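# Spread the towel flat while leaving the basket undisturbed

## Task

Lay the towel out flat on the table as a single layer. It must sit at least one finger-width in from the table edge, at least two finger-widths away from the basket rim, and more than a hand-width from the column of either arm. The basket must stay upright with its entire base on the table, no more than three finger-widths from its starting spot, and turned roughly as it was. Finally release the towel and pull the grippers away. Nothing counts if it only stays in place because the robot is holding it.

## Robot and tools

Robot: two 6-joint arms, left_arm and right_arm, each with a two-finger parallel gripper. The URDF root of left_arm sits at (-0.038, +0.258, 0) m and that of right_arm at (-0.049, -0.303, 0) m, both slightly yawed (quat_wxyz given in the setup). The names are labels only and do not match image sides.

Scene frame: origin on the tabletop midway between the arms. +x points out over the table, +y points toward left_arm, +z points up. Positions are in metres.

Joint order for every arm, in rows and in result lists: waist, shoulder, elbow, wrist pitch, wrist yaw, wrist roll. Stated ranges in rad: waist -2.880..2.880, shoulder 0.000..3.142, elbow 0.000..3.019, wrist pitch -1.693..1.571, wrist yaw -1.571..1.571, wrist roll -2.094..2.094. The true ends may differ by up to 0.019 rad.

Row layout (shared by execute_actions and move): one flat list of 14 numbers covering both arms. The first 7 are left_arm (6 joint displacements, then opening) and the last 7 are right_arm in the same order. Every number lies in [-1, 1], even for an arm that is not moving. Joint numbers are scaled offsets, not poses: 1.0 equals 1.264 rad waist, 1.32 shoulder, 1.276 elbow, 1.83 wrist pitch, 1.686 wrist yaw, 2.022 wrist roll. Opening is absolute: +1 fully open, -1 closed. A row may add 12 stiffness factors (0 to 1), left_arm's six then right_arm's six. These scale each joint's position gain and stay in force until replaced.

execute_actions(actions): a list of up to 15 actions. Each action is a list of up to 15 rows, one row per 1/30 s control step, and lasts 15 steps (0.5 s). If an action has fewer rows, its last row is repeated. Displacements are measured from the joint angles at the start of that action, not from the previous row. For the first action in a call, that means the last reported angles. An empty list just returns state and images. Both arms' parts of an action are rejected if any joint would go more than 0.019 rad beyond its range. The whole call is rejected if the first action fails this test or any action is malformed. A joint pushed past its real end stops there, and the result may say "joint sent to its limit". No such line does not prove more room remains.

move(target, speed, blocking): target is one row as above. Its offsets are taken from the Joint positions in the most recent result that listed them. All joints follow paths that finish together, so grippers trace curves, and nothing avoids obstacles or the other arm. speed is the rad/s of the joint with the farthest to go, from 0.01 to 2, default 0.5. Paths take 0.5 to 10 s and are cut off at 10 s. Faster motion and targets set deeper past a contact both hit or press harder. blocking=false returns after 0.5 s while motion continues. Until a result shows that move has ended, check with wait(0) or call stop; other moves and actions are refused meanwhile. The extra "move:" line reports the ending (done, off_target, moving, held, fault), limits=held or limits=none, and each arm's joint farthest from its target. To keep pressing with the same force, send displacements that take Joint positions to Joint targets.

wait(seconds): 0 to 10 s; arms keep their last command and a running move continues. stop: brakes a running move; allow room for braking, and note the fingers keep going. zoom_image(camera, region): region is [x0, y0, x1, y1] in pixels, at most 504x504. Cameras: cam_head_left, cam_head_right, cam_high (504x504) and cam_left_wrist, cam_right_wrist (616x616 fisheye). read_manual(section) returns only licence text. finished_scene(scene): pass the number of the scene being ended. This is final and reports whether the task was met.

Results: a state line gives each gripper's position and quat_wxyz in the scene frame. The point given is between the finger pads, about 1 cm short of the tips, and is less accurate at long reach. The gripper's fingers extend along its +z axis and close along its y axis. Joint positions and velocities are in rad and rad/s, plus the finger gap in m (0.094 when open). Joint targets shows what the joints are being driven toward. grip_measured is the opening on the command scale, with a fixed error of up to about 1 mm per gripper. Joint torques are offset and noisy. Step readings list joint angles, with HELD marking throttled steps. "joint command not followed" means a clearance check changed targets. FAULT, MOTOR HOT (85 °C) and OVER-TEMPERATURE FAULT (100 °C, the arm goes limp and falls) report stops.

Motion limits: at each step a joint's target may lead its measured angle by at most 0.264 (waist), 0.32, 0.276, 0.33, 0.186 and 0.522 rad, in joint order. Targets that would move a gripper more than 70 mm are scaled back. Large changes therefore take several actions, and an unfinished motion must be commanded again. Zero offsets can let an arm sag. To hold, resend offsets back to the desired angles, then zeros, and increase the offsets if the arm still falls short.

Gripping: to hold something, command an opening below grip_measured. About 0.03 below holds firmly; less holds lightly. Pad force is roughly 50 to 62 N, lower on items thinner than about 2 mm. A held part may be tugged briefly.

Avoid: knocking or placing anything off the table, letting the arms collide or press each other, fast impacts, hard pushing, drops, tipping or shifting the basket, and keeping loaded motors hot. The robot keeps its last command while you compose a reply.

Each tool is called by a JSON object that holds its "fn" and its "kwargs", one argument or row to a line.

## Session

{"fn": "execute_actions", "kwargs": {
  "actions": []
}}

Scene clock: 0.00 s.
left_arm: end_effector_position=(+0.8455, +0.2974, +0.2849) grip_measured=+1.000 end_effector_quat_wxyz=(+0.263, +0.537, +0.617, +0.513) | right_arm: end_effector_position=(+0.1959, -0.4507, +0.1936) grip_measured=+1.000 end_effector_quat_wxyz=(+0.190, +0.662, -0.724, -0.020)
Joint names: [waist, shoulder, elbow, wrist pitch, wrist yaw, wrist roll]
Joint positions: left_arm=[-0.195  2.146  2.036 -0.262 -0.385  1.669  0.094] | right_arm=[-0.297  1.232  1.007 -1.566  0.319 -1.796  0.094]
Joint velocities: left_arm=[-0.015 -0.005  0.007 -0.022 -0.051 -0.051  0.   ] | right_arm=[-0.005 -0.005  0.002 -0.017  0.007 -0.022  0.   ]
Joint torques (N m, as the arm reports them, + toward a larger angle): no reading
Joint targets: left_arm=[-0.195 2.131 2.069 -0.254 -0.385 1.668] | right_arm=[-0.297 1.234 1.026 -1.566 0.319 -1.796]
Joint stiffness scale: left_arm=[1. 1. 1. 1. 1. 1.] | right_arm=[1. 1. 1. 1. 1. 1.]

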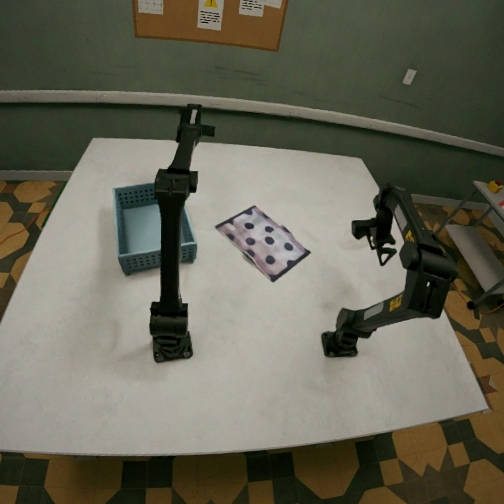

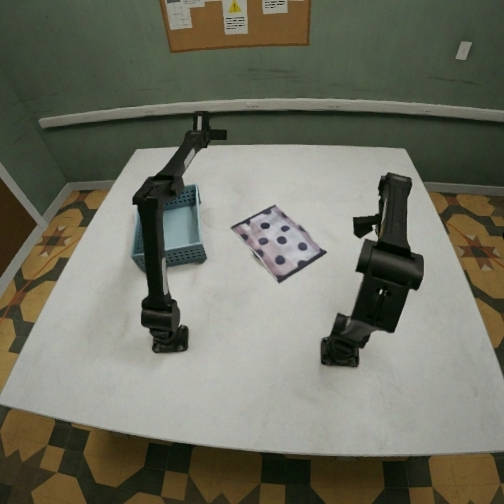

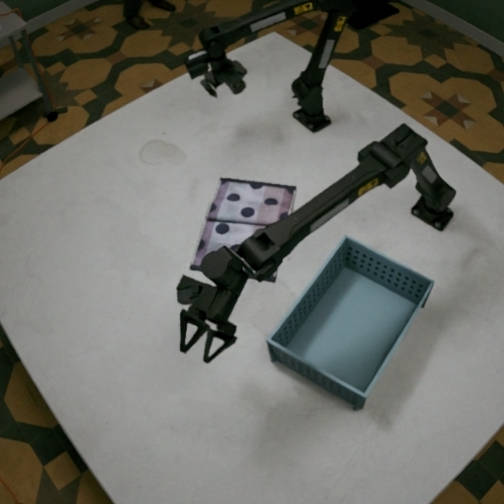

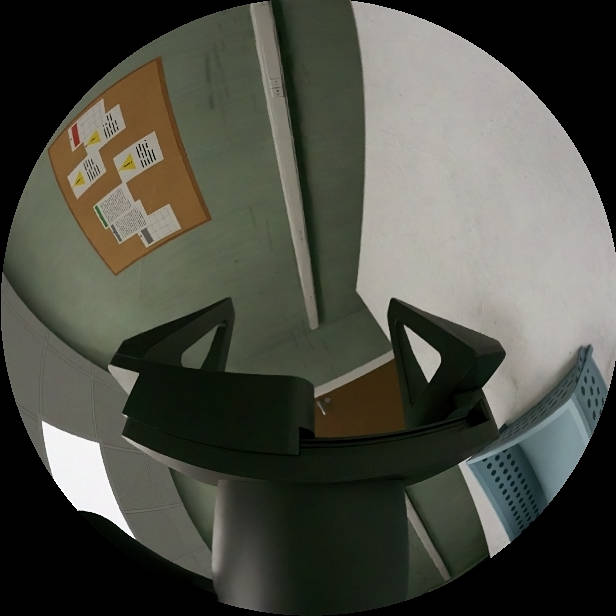

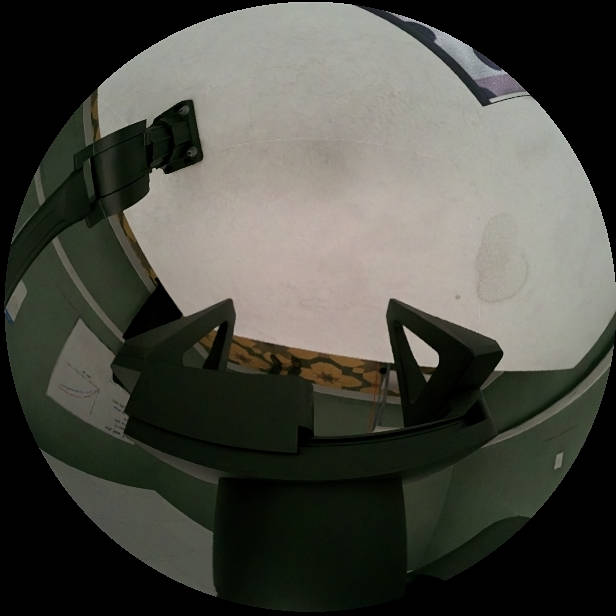

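{"fn": "zoom_image", "kwargs": {
  "camera": "cam_head_left",
  "region": [190, 180, 330, 300]
}}

{"fn": "zoom_image", "kwargs": {
  "camera": "cam_high",
  "region": [160, 150, 340, 310]
}}

{"fn": "zoom_image", "kwargs": {
  "camera": "cam_head_right",
  "region": [200, 180, 350, 300]
}}

Region (190, 180, 330, 300) of cam_head_left's 504x504 image, scaled by 3.600, with more detail than that image has; it fills the top 432 rows of this view, and the rest is white.

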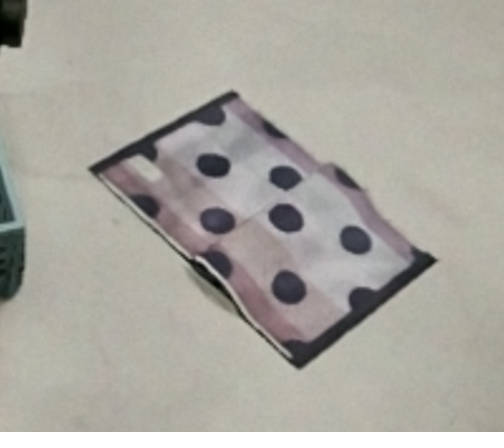

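Region (160, 150, 340, 310) of cam_high's 504x504 image, scaled by 2.800, with more detail than that image has.

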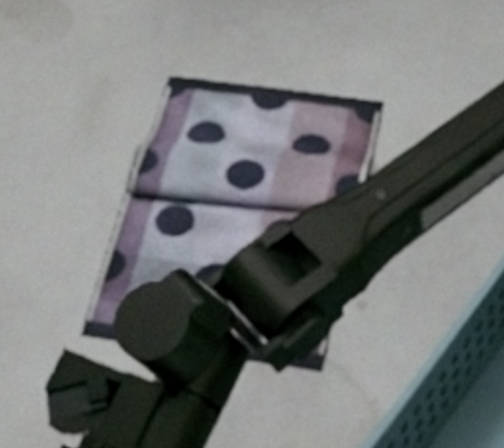

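Region (200, 180, 350, 300) of cam_head_right's 504x504 image, scaled by 3.360, with more detail than that image has; it fills the top 403 rows of this view, and the rest is white.

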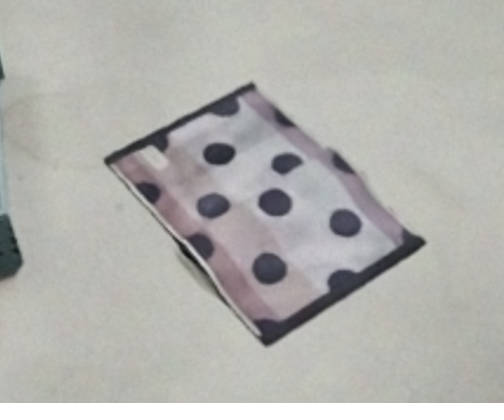

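{"fn": "move", "kwargs": {
  "target": [0.475,0,0,0,0.228,-0.8,1,0.831,0.1,0.24,0.025,-0.189,0.888,1],
  "speed": 1.0
}}

Scene clock: 45.90 s.
left_arm: end_effector_position=(+0.7100, +0.7462, +0.2778) grip_measured=+1.000 end_effector_quat_wxyz=(+0.534, -0.211, +0.799, +0.179) | right_arm: end_effector_position=(+0.2382, -0.0643, +0.2389) grip_measured=+1.000 end_effector_quat_wxyz=(-0.018, -0.346, +0.938, -0.007)
Joint names: [waist, shoulder, elbow, wrist pitch, wrist yaw, wrist roll]
Joint positions: left_arm=[ 0.411  2.146  2.032 -0.262 -0.003  0.065  0.094] | right_arm=[ 0.75   1.343  1.263 -1.53   0.002 -0.011  0.094]
Joint velocities: left_arm=[ 0.005  0.015 -0.012 -0.017  0.11  -0.037  0.   ] | right_arm=[ 0.005 -0.015  0.012  0.002 -0.022 -0.007  0.   ]
Joint torques (N m, as the arm reports them, + toward a larger angle): left_arm=[ -0.87 -23.47   9.05   1.27   0.05   0.  ] | right_arm=[ -0.98 -10.51  11.68   0.41  -0.06   0.2 ]
Joint targets: left_arm=[0.406 2.146 2.036 -0.262 -0.000 0.051] | right_arm=[0.753 1.364 1.313 -1.520 0.000 -0.001]
Joint stiffness scale: left_arm=[1. 1. 1. 1. 1. 1.] | right_arm=[1. 1. 1. 1. 1. 1.]
move: off_target (right_arm); limits=none; left_arm: farthest joint: the wrist roll, 0.013 radians from its target (1.617 radians at the start); right_arm: farthest joint: the elbow, 0.050 radians from its target (0.306 radians at the start)

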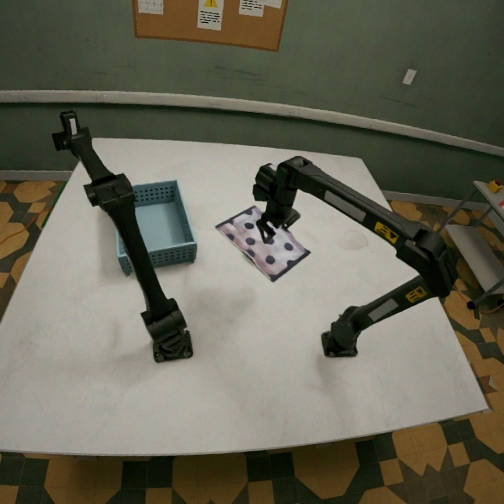

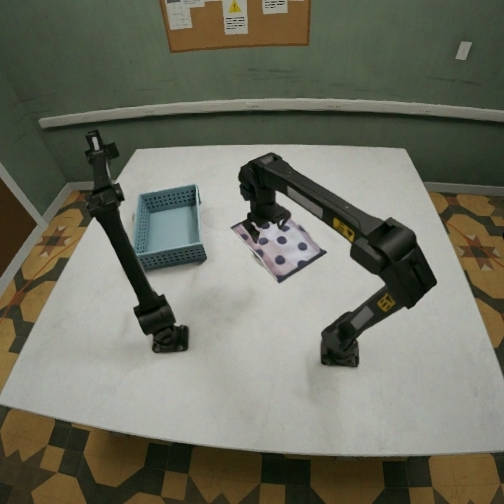

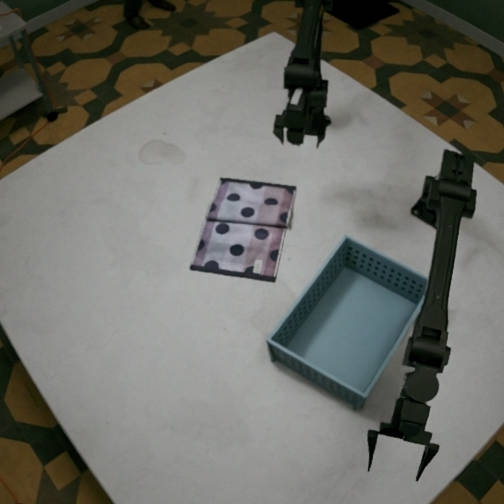

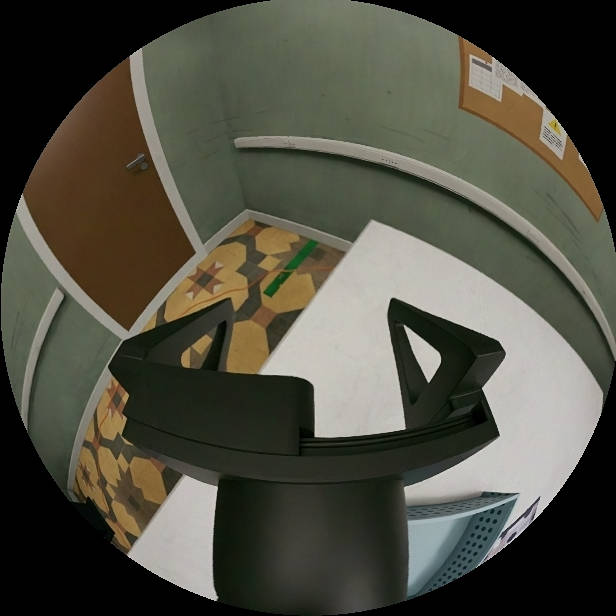

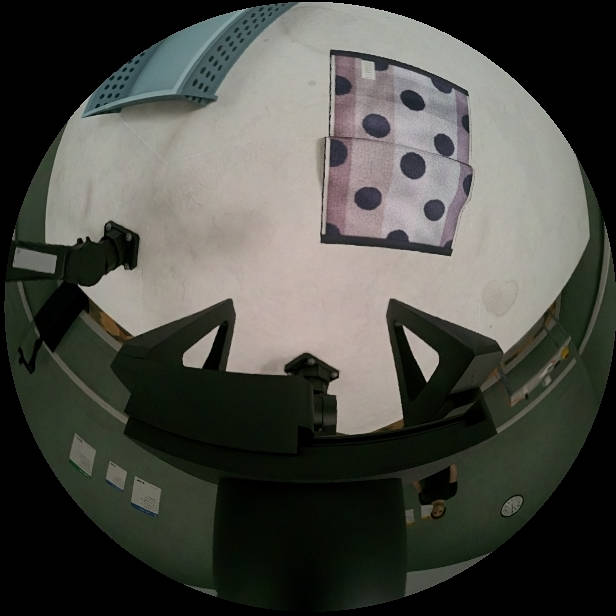

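{"fn": "zoom_image", "kwargs": {
  "camera": "cam_right_wrist",
  "region": [290, 30, 510, 270]
}}

{"fn": "zoom_image", "kwargs": {
  "camera": "cam_high",
  "region": [175, 165, 315, 295]
}}

Region (290, 30, 510, 270) of cam_right_wrist's 616x616 image, scaled by 2.100, with more detail than that image has; it fills the left 462 columns of this view, and the rest is white.

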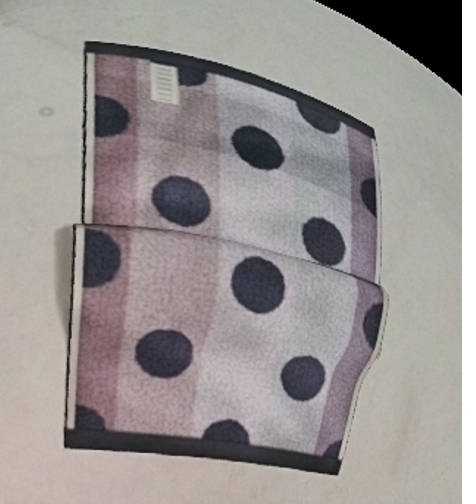

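Region (175, 165, 315, 295) of cam_high's 504x504 image, scaled by 3.600, with more detail than that image has; it fills the top 468 rows of this view, and the rest is white.

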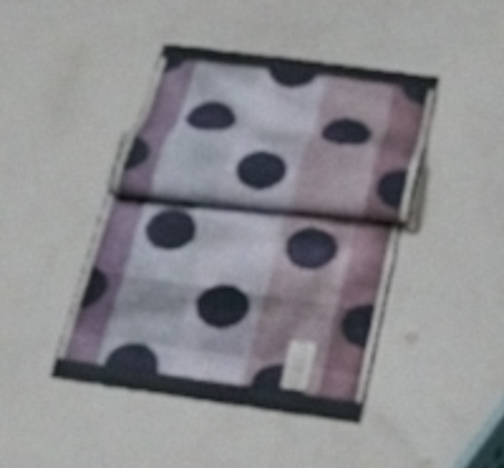

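{"fn": "move", "kwargs": {
  "target": [0,-0.868,-0.574,-0.403,0,0,1,-0.321,0.085,-0.277,0.295,0,0.598,0.1],
  "speed": 1.0
}}

Scene clock: 127.37 s.
left_arm: end_effector_position=(+0.3213, +0.4926, +0.4388) grip_measured=+1.000 end_effector_quat_wxyz=(+0.403, -0.231, +0.875, +0.135) | right_arm: end_effector_position=(+0.3158, -0.1916, +0.0784) grip_measured=+0.102 end_effector_quat_wxyz=(+0.017, +0.430, +0.903, +0.015)
Joint names: [waist, shoulder, elbow, wrist pitch, wrist yaw, wrist roll]
Joint positions: left_arm=[ 0.411  1.     1.292 -0.986 -0.003  0.064  0.094] | right_arm=[ 0.353  1.439  0.916 -1.002  0.002  1.189  0.052]
Joint velocities: left_arm=[-0.005  0.005 -0.017 -0.002 -0.051  0.051  0.   ] | right_arm=[-0.005  0.015  0.002 -0.017 -0.051  0.037 -0.   ]
Joint torques (N m, as the arm reports them, + toward a larger angle): left_arm=[-0.49 -5.01  8.94  0.65 -0.04  0.11] | right_arm=[ -1.81 -10.59   6.41   0.75   0.11   0.18]
Joint targets: left_arm=[0.411 1.000 1.300 -0.999 -0.003 0.065] | right_arm=[0.344 1.455 0.910 -0.990 0.002 1.199]
Joint stiffness scale: left_arm=[1. 1. 1. 1. 1. 1.] | right_arm=[1. 1. 1. 1. 1. 1.]
move: done; limits=none; left_arm: farthest joint: the wrist pitch, 0.014 radians from its target (0.738 radians at the start); right_arm: farthest joint: the shoulder, 0.016 radians from its target (0.113 radians at the start)

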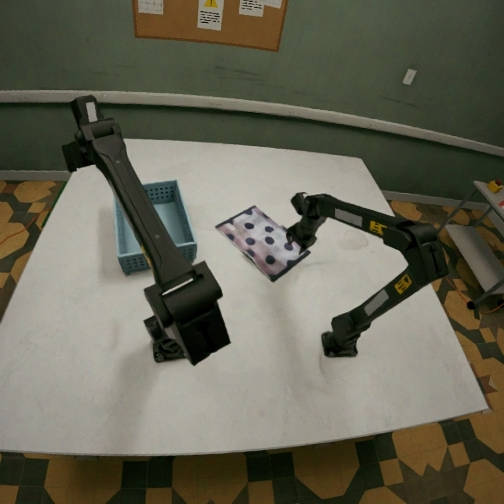

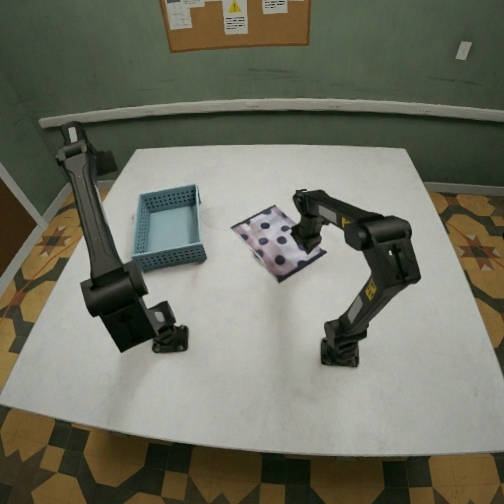

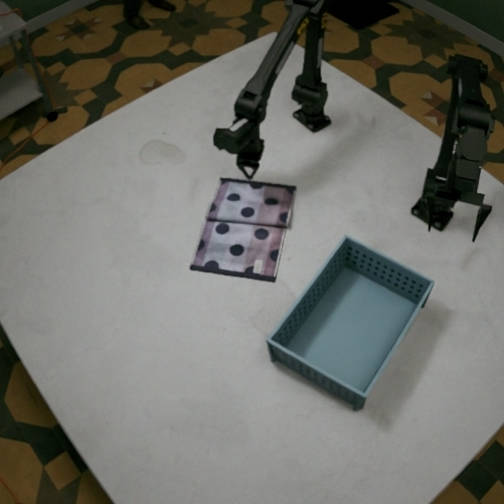

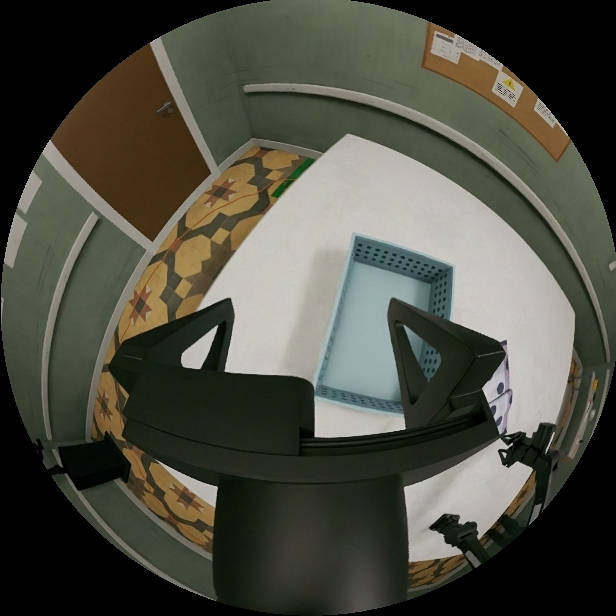

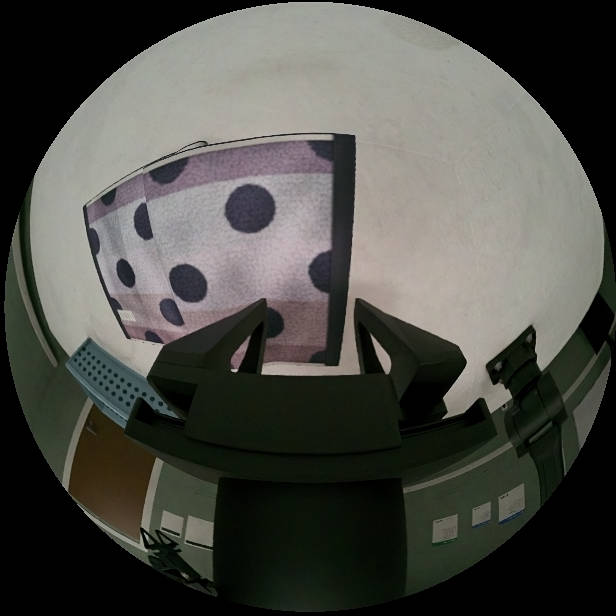

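{"fn": "move", "kwargs": {
  "target": [0,0,0,0,0,0,1,0.025,0.061,-0.103,0.083,0,0.025,0.1],
  "speed": 0.3
}}

Scene clock: 144.50 s.
left_arm: end_effector_position=(+0.3213, +0.4926, +0.4388) grip_measured=+1.000 end_effector_quat_wxyz=(+0.403, -0.231, +0.875, +0.135) | right_arm: end_effector_position=(+0.2841, -0.1948, +0.0149) grip_measured=+0.102 end_effector_quat_wxyz=(-0.003, +0.440, +0.898, -0.005)
Joint names: [waist, shoulder, elbow, wrist pitch, wrist yaw, wrist roll]
Joint positions: left_arm=[ 0.411  1.     1.292 -0.986 -0.003  0.064  0.094] | right_arm=[ 0.371  1.508  0.788 -0.862  0.002  1.23   0.052]
Joint velocities: left_arm=[-0.005 -0.015 -0.012 -0.002 -0.007 -0.007  0.   ] | right_arm=[-0.015 -0.015  0.022  0.007  0.022  0.037  0.   ]
Joint torques (N m, as the arm reports them, + toward a larger angle): left_arm=[-0.47 -5.09  8.3   1.11 -0.04  0.11] | right_arm=[  0.   -11.05   5.67   0.34   0.11   0.16]
Joint targets: left_arm=[0.411 1.000 1.292 -0.986 -0.003 0.064] | right_arm=[0.384 1.520 0.785 -0.851 0.002 1.239]
Joint stiffness scale: left_arm=[1. 1. 1. 1. 1. 1.] | right_arm=[1. 1. 1. 1. 1. 1.]
move: done; limits=none; left_arm: farthest joint: the waist, 0.000 radians from its target (0.000 radians at the start); right_arm: farthest joint: the waist, 0.014 radians from its target (0.032 radians at the start)

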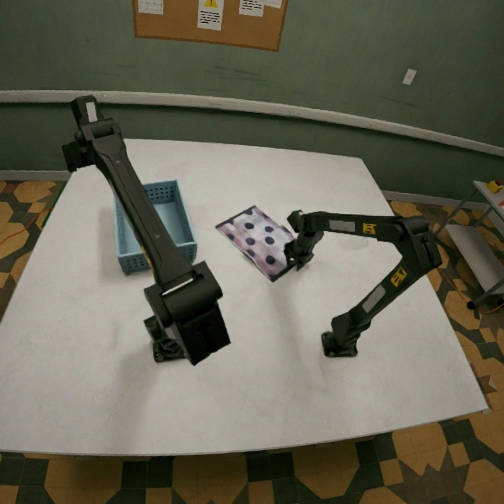

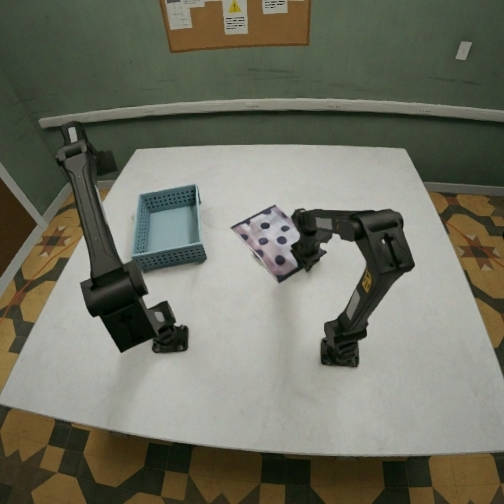

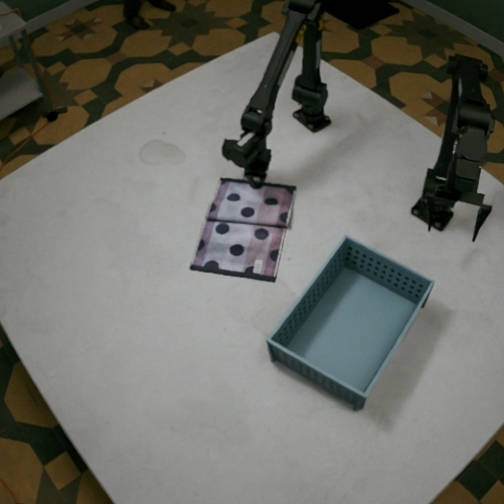

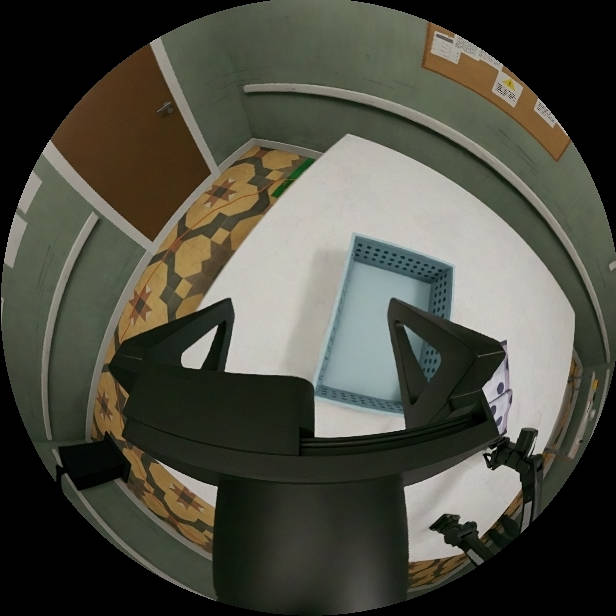

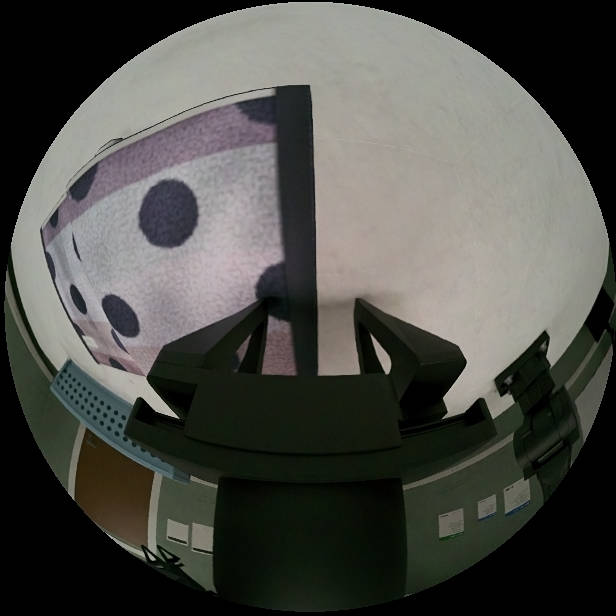

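{"fn": "move", "kwargs": {
  "target": [0,0,0,0,0,0,1,0.012,0.031,0.013,0.023,0,0.004,0.1],
  "speed": 0.1
}}

Scene clock: 156.13 s.
left_arm: end_effector_position=(+0.3213, +0.4926, +0.4388) grip_measured=+1.000 end_effector_quat_wxyz=(+0.403, -0.231, +0.875, +0.135) | right_arm: end_effector_position=(+0.2888, -0.1933, +0.0097) grip_measured=+0.102 end_effector_quat_wxyz=(+0.001, +0.441, +0.898, -0.001)
Joint names: [waist, shoulder, elbow, wrist pitch, wrist yaw, wrist roll]
Joint positions: left_arm=[ 0.411  1.     1.292 -0.986 -0.003  0.064  0.094] | right_arm=[ 0.371  1.524  0.788 -0.834  0.002  1.23   0.052]
Joint velocities: left_arm=[-0.015 -0.005  0.002 -0.012  0.007  0.066  0.   ] | right_arm=[-0.005 -0.005 -0.007  0.002 -0.066 -0.037 -0.001]
Joint torques (N m, as the arm reports them, + toward a larger angle): left_arm=[-0.48 -5.09  8.31  1.11 -0.04  0.11] | right_arm=[ -0.49 -10.46   7.18   0.56   0.06   0.18]
Joint targets: left_arm=[0.411 1.000 1.292 -0.986 -0.003 0.064] | right_arm=[0.386 1.549 0.804 -0.819 0.002 1.238]
Joint stiffness scale: left_arm=[1. 1. 1. 1. 1. 1.] | right_arm=[1. 1. 1. 1. 1. 1.]
move: off_target (right_arm); limits=none; left_arm: farthest joint: the waist, 0.000 radians from its target (0.000 radians at the start); right_arm: farthest joint: the shoulder, 0.025 radians from its target (0.041 radians at the start)

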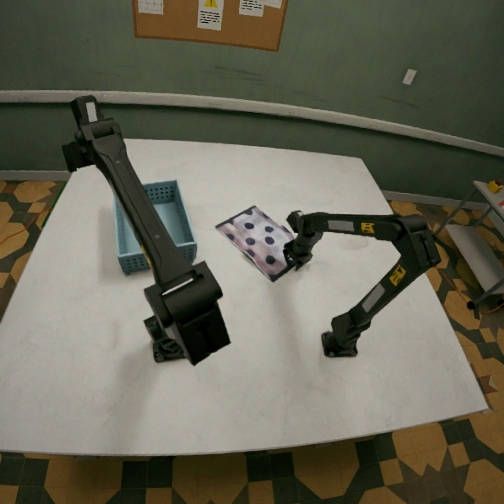

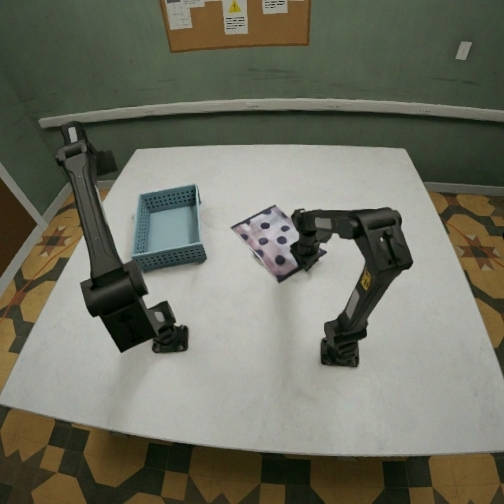

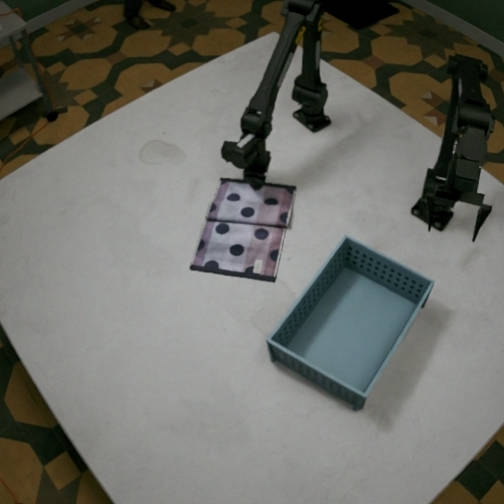

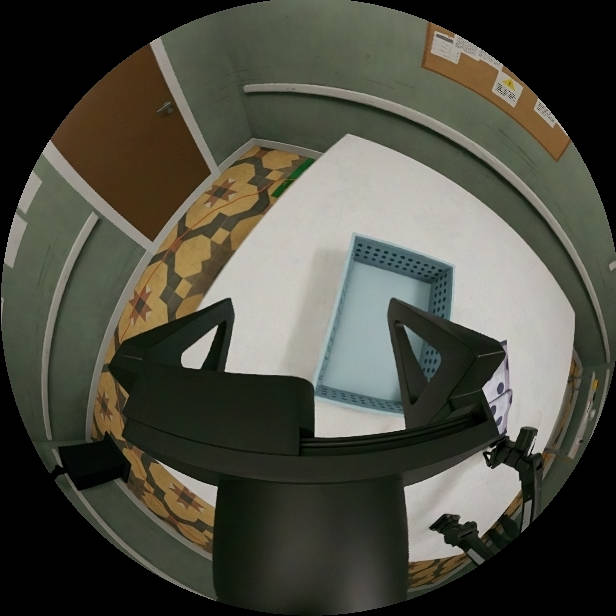

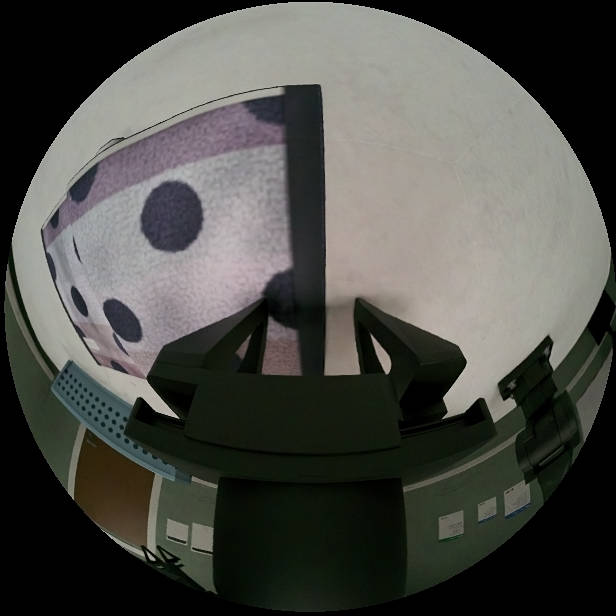

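Probably touching. Close the gripper, keeping the same targets.

{"fn": "move", "kwargs": {
  "target": [0,0,0,0,0,0,1,0.012,0.015,0.012,0.008,0,0.004,-1],
  "speed": 0.1
}}

Scene clock: 163.13 s.
left_arm: end_effector_position=(+0.3213, +0.4926, +0.4388) grip_measured=+1.000 end_effector_quat_wxyz=(+0.403, -0.231, +0.875, +0.135) | right_arm: end_effector_position=(+0.2894, -0.1931, +0.0103) grip_measured=-0.970 end_effector_quat_wxyz=(+0.002, +0.441, +0.898, +0.001)
Joint names: [waist, shoulder, elbow, wrist pitch, wrist yaw, wrist roll]
Joint positions: left_arm=[ 0.411  1.     1.292 -0.986 -0.003  0.064  0.094] | right_arm=[ 0.371  1.522  0.788 -0.833  0.002  1.23   0.001]
Joint velocities: left_arm=[ 0.005 -0.015 -0.012 -0.007  0.051 -0.037  0.   ] | right_arm=[-0.005 -0.024 -0.007 -0.017  0.037 -0.007  0.001]
Joint torques (N m, as the arm reports them, + toward a larger angle): left_arm=[-0.46 -5.1   8.31  1.11 -0.04  0.11] | right_arm=[  0.16 -10.71   7.05   0.63   0.13   0.2 ]
Joint targets: left_arm=[0.411 1.000 1.292 -0.986 -0.003 0.064] | right_arm=[0.386 1.543 0.803 -0.820 0.002 1.239]
Joint stiffness scale: left_arm=[1. 1. 1. 1. 1. 1.] | right_arm=[1. 1. 1. 1. 1. 1.]
move: off_target (right_arm); limits=none; left_arm: farthest joint: the waist, 0.000 radians from its target (0.000 radians at the start); right_arm: farthest joint: the shoulder, 0.022 radians from its target (0.020 radians at the start)

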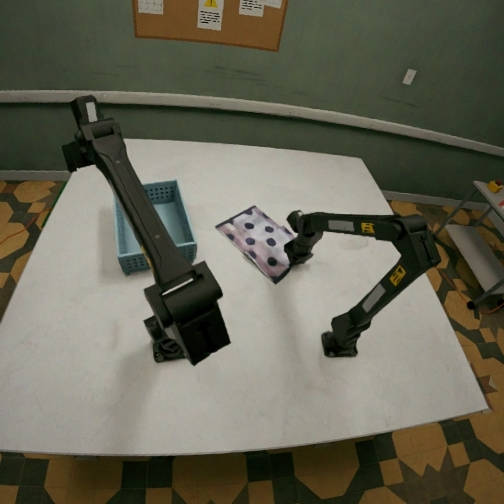

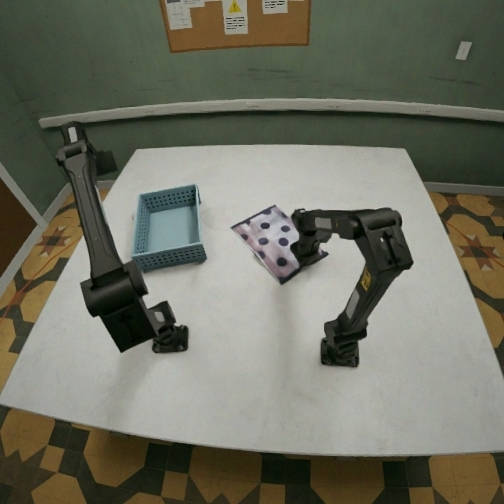

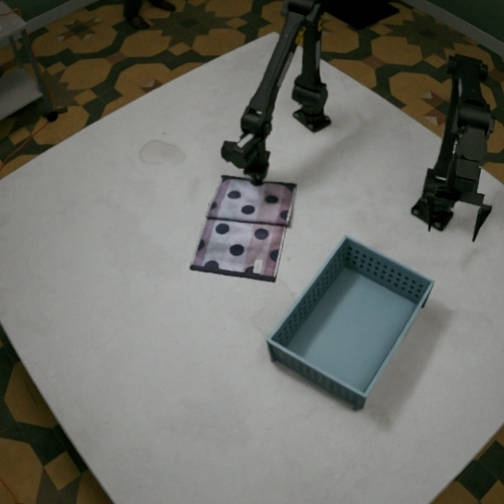

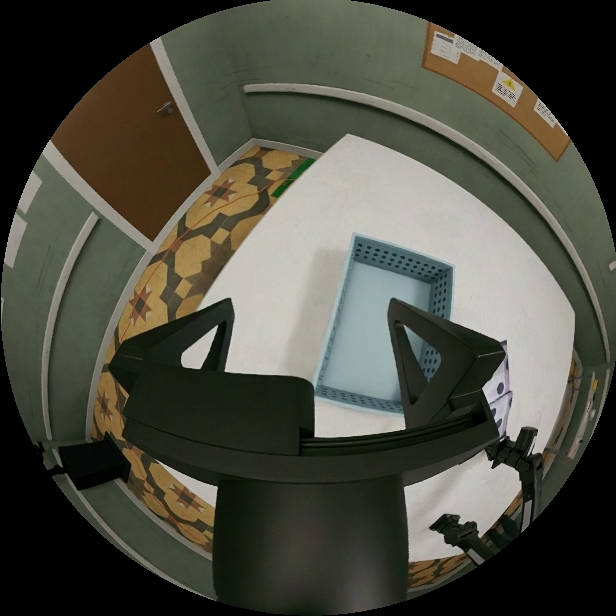

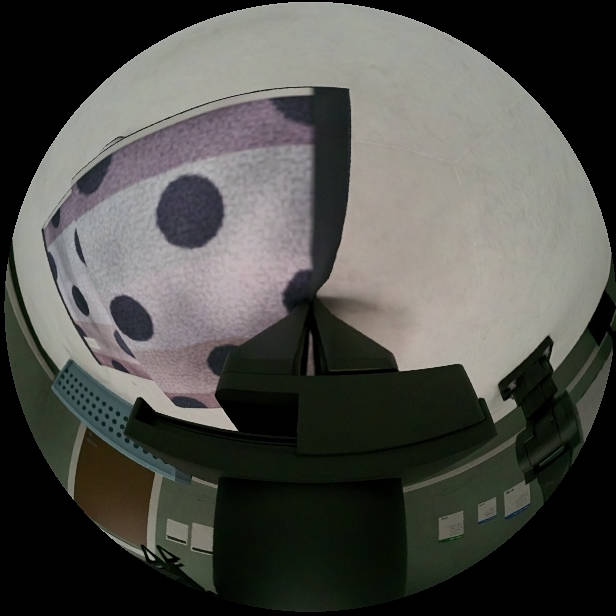

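{"fn": "move", "kwargs": {
  "target": [0,0,0,0,0,0,1,-0.052,-0.119,-0.075,-0.033,0,-0.029,-1],
  "speed": 0.15
}}

Scene clock: 171.83 s.
left_arm: end_effector_position=(+0.3213, +0.4926, +0.4388) grip_measured=+1.000 end_effector_quat_wxyz=(+0.403, -0.231, +0.875, +0.135) | right_arm: end_effector_position=(+0.2566, -0.2210, +0.0307) grip_measured=-0.970 end_effector_quat_wxyz=(+0.005, +0.442, +0.897, +0.003)
Joint names: [waist, shoulder, elbow, wrist pitch, wrist yaw, wrist roll]
Joint positions: left_arm=[ 0.411  1.     1.292 -0.986 -0.003  0.064  0.094] | right_arm=[ 0.319  1.376  0.701 -0.883  0.002  1.181  0.001]
Joint velocities: left_arm=[ 0.005 -0.015  0.022 -0.002  0.007 -0.022  0.   ] | right_arm=[ 0.005 -0.005 -0.022  0.002  0.007 -0.007  0.001]
Joint torques (N m, as the arm reports them, + toward a larger angle): left_arm=[-0.47 -5.12  8.31  1.1  -0.04  0.11] | right_arm=[ -2.97 -11.06   5.55  -0.37   0.08  -0.01]
Joint targets: left_arm=[0.411 1.000 1.292 -0.986 -0.003 0.064] | right_arm=[0.305 1.365 0.692 -0.893 0.002 1.172]
Joint stiffness scale: left_arm=[1. 1. 1. 1. 1. 1.] | right_arm=[1. 1. 1. 1. 1. 1.]
move: done; limits=none; left_arm: farthest joint: the waist, 0.000 radians from its target (0.000 radians at the start); right_arm: farthest joint: the waist, 0.014 radians from its target (0.065 radians at the start)

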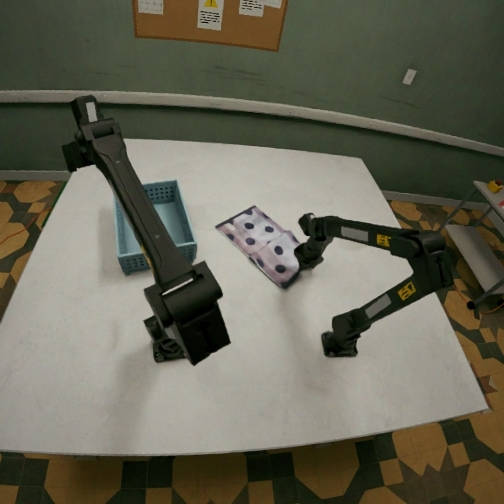

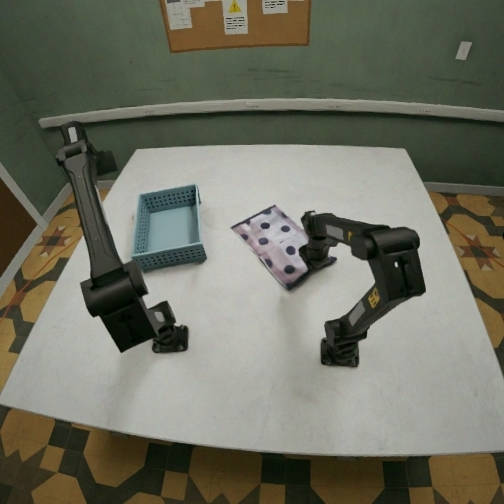

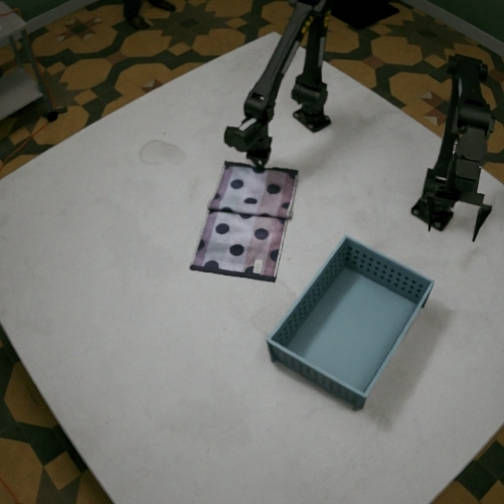

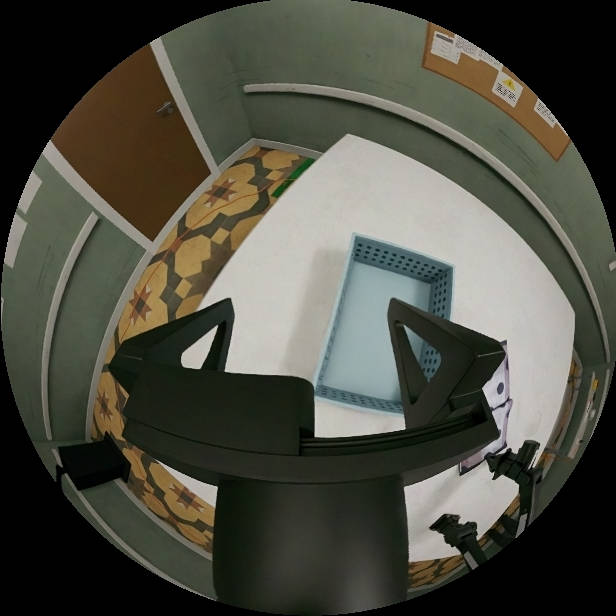

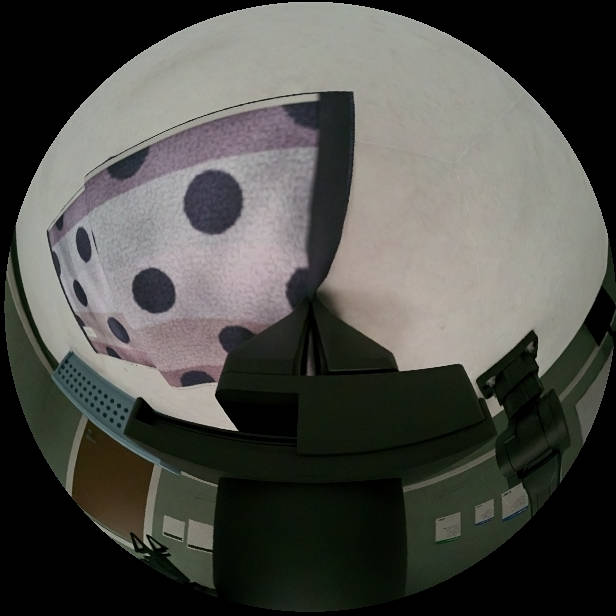

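{"fn": "move", "kwargs": {
  "target": [0,0,0,0,0,0,1,-0.083,-0.105,-0.112,-0.008,0,-0.05,-1],
  "speed": 0.15
}}

Scene clock: 180.50 s.
left_arm: end_effector_position=(+0.3213, +0.4926, +0.4388) grip_measured=+1.000 end_effector_quat_wxyz=(+0.403, -0.231, +0.875, +0.135) | right_arm: end_effector_position=(+0.2095, -0.2586, +0.0243) grip_measured=-0.970 end_effector_quat_wxyz=(+0.000, +0.442, +0.897, -0.001)
Joint names: [waist, shoulder, elbow, wrist pitch, wrist yaw, wrist roll]
Joint positions: left_arm=[ 0.411  1.     1.292 -0.986 -0.003  0.064  0.094] | right_arm=[ 0.228  1.248  0.565 -0.889  0.002  1.09   0.001]
Joint velocities: left_arm=[-0.005 -0.024  0.007 -0.012  0.007  0.11   0.   ] | right_arm=[-0.005 -0.015 -0.002  0.007  0.051 -0.081 -0.   ]
Joint torques (N m, as the arm reports them, + toward a larger angle): left_arm=[-0.47 -5.1   8.31  1.11 -0.04  0.11] | right_arm=[-2.67 -8.73  5.51 -0.32  0.09 -0.03]
Joint targets: left_arm=[0.411 1.000 1.292 -0.986 -0.003 0.064] | right_arm=[0.214 1.238 0.558 -0.898 0.002 1.080]
Joint stiffness scale: left_arm=[1. 1. 1. 1. 1. 1.] | right_arm=[1. 1. 1. 1. 1. 1.]
move: done; limits=none; left_arm: farthest joint: the waist, 0.000 radians from its target (0.000 radians at the start); right_arm: farthest joint: the waist, 0.014 radians from its target (0.105 radians at the start)

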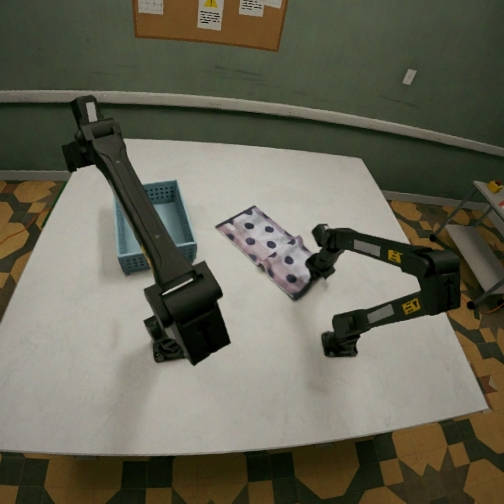

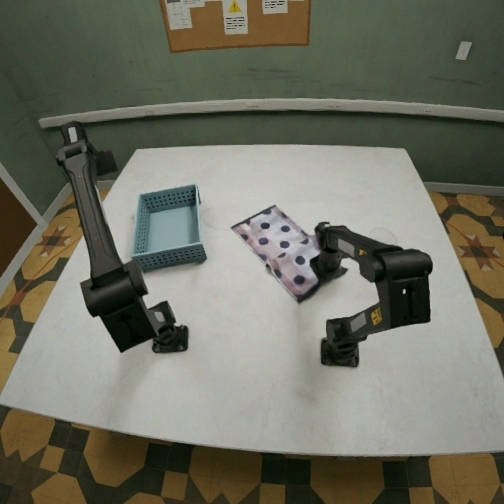

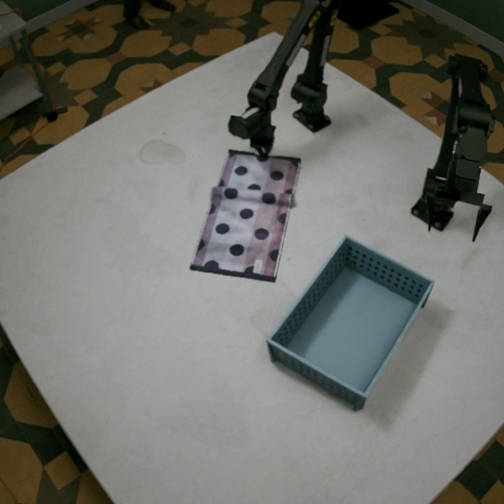

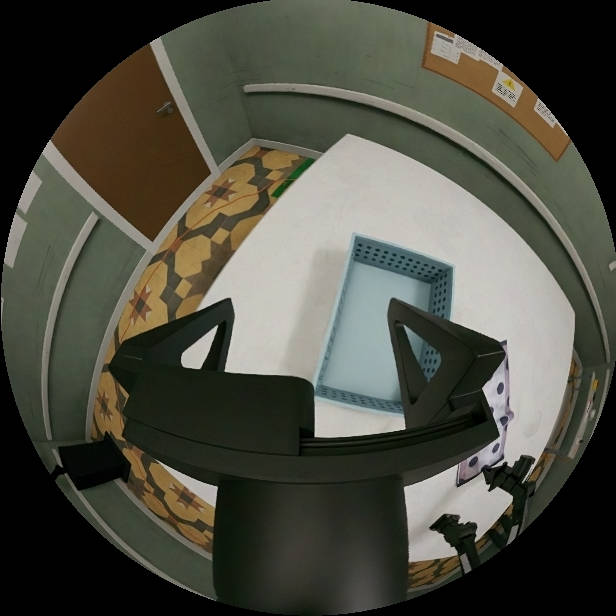

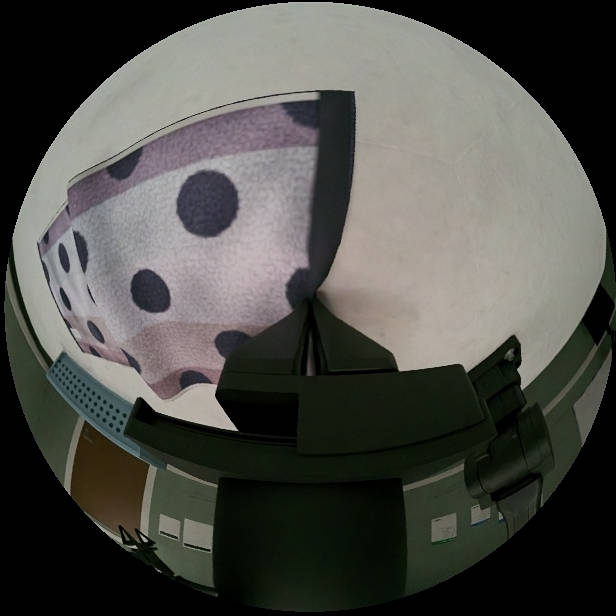

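{"fn": "zoom_image", "kwargs": {
  "camera": "cam_high",
  "region": [170, 130, 330, 290]
}}

{"fn": "zoom_image", "kwargs": {
  "camera": "cam_head_right",
  "region": [120, 170, 400, 380]
}}

Region (170, 130, 330, 290) of cam_high's 504x504 image, scaled by 3.150, with more detail than that image has.

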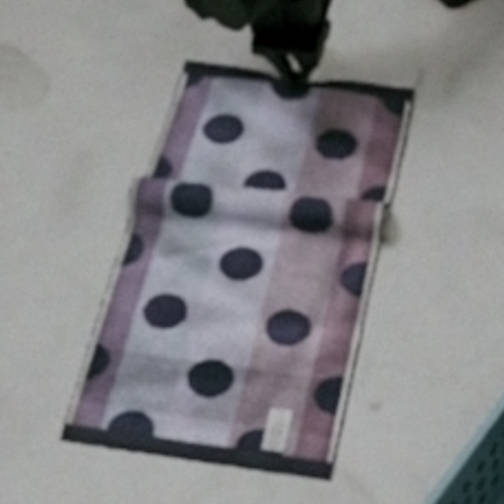

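Region (120, 170, 400, 380) of cam_head_right's 504x504 image, scaled by 1.800, with more detail than that image has; it fills the top 378 rows of this view, and the rest is white.

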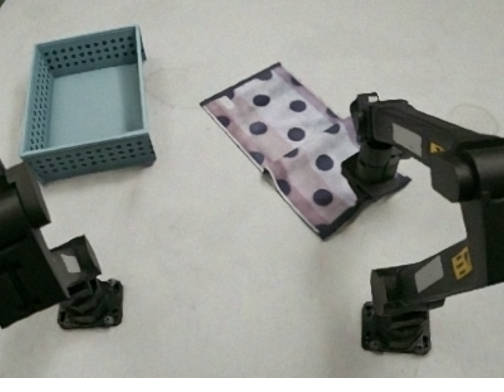

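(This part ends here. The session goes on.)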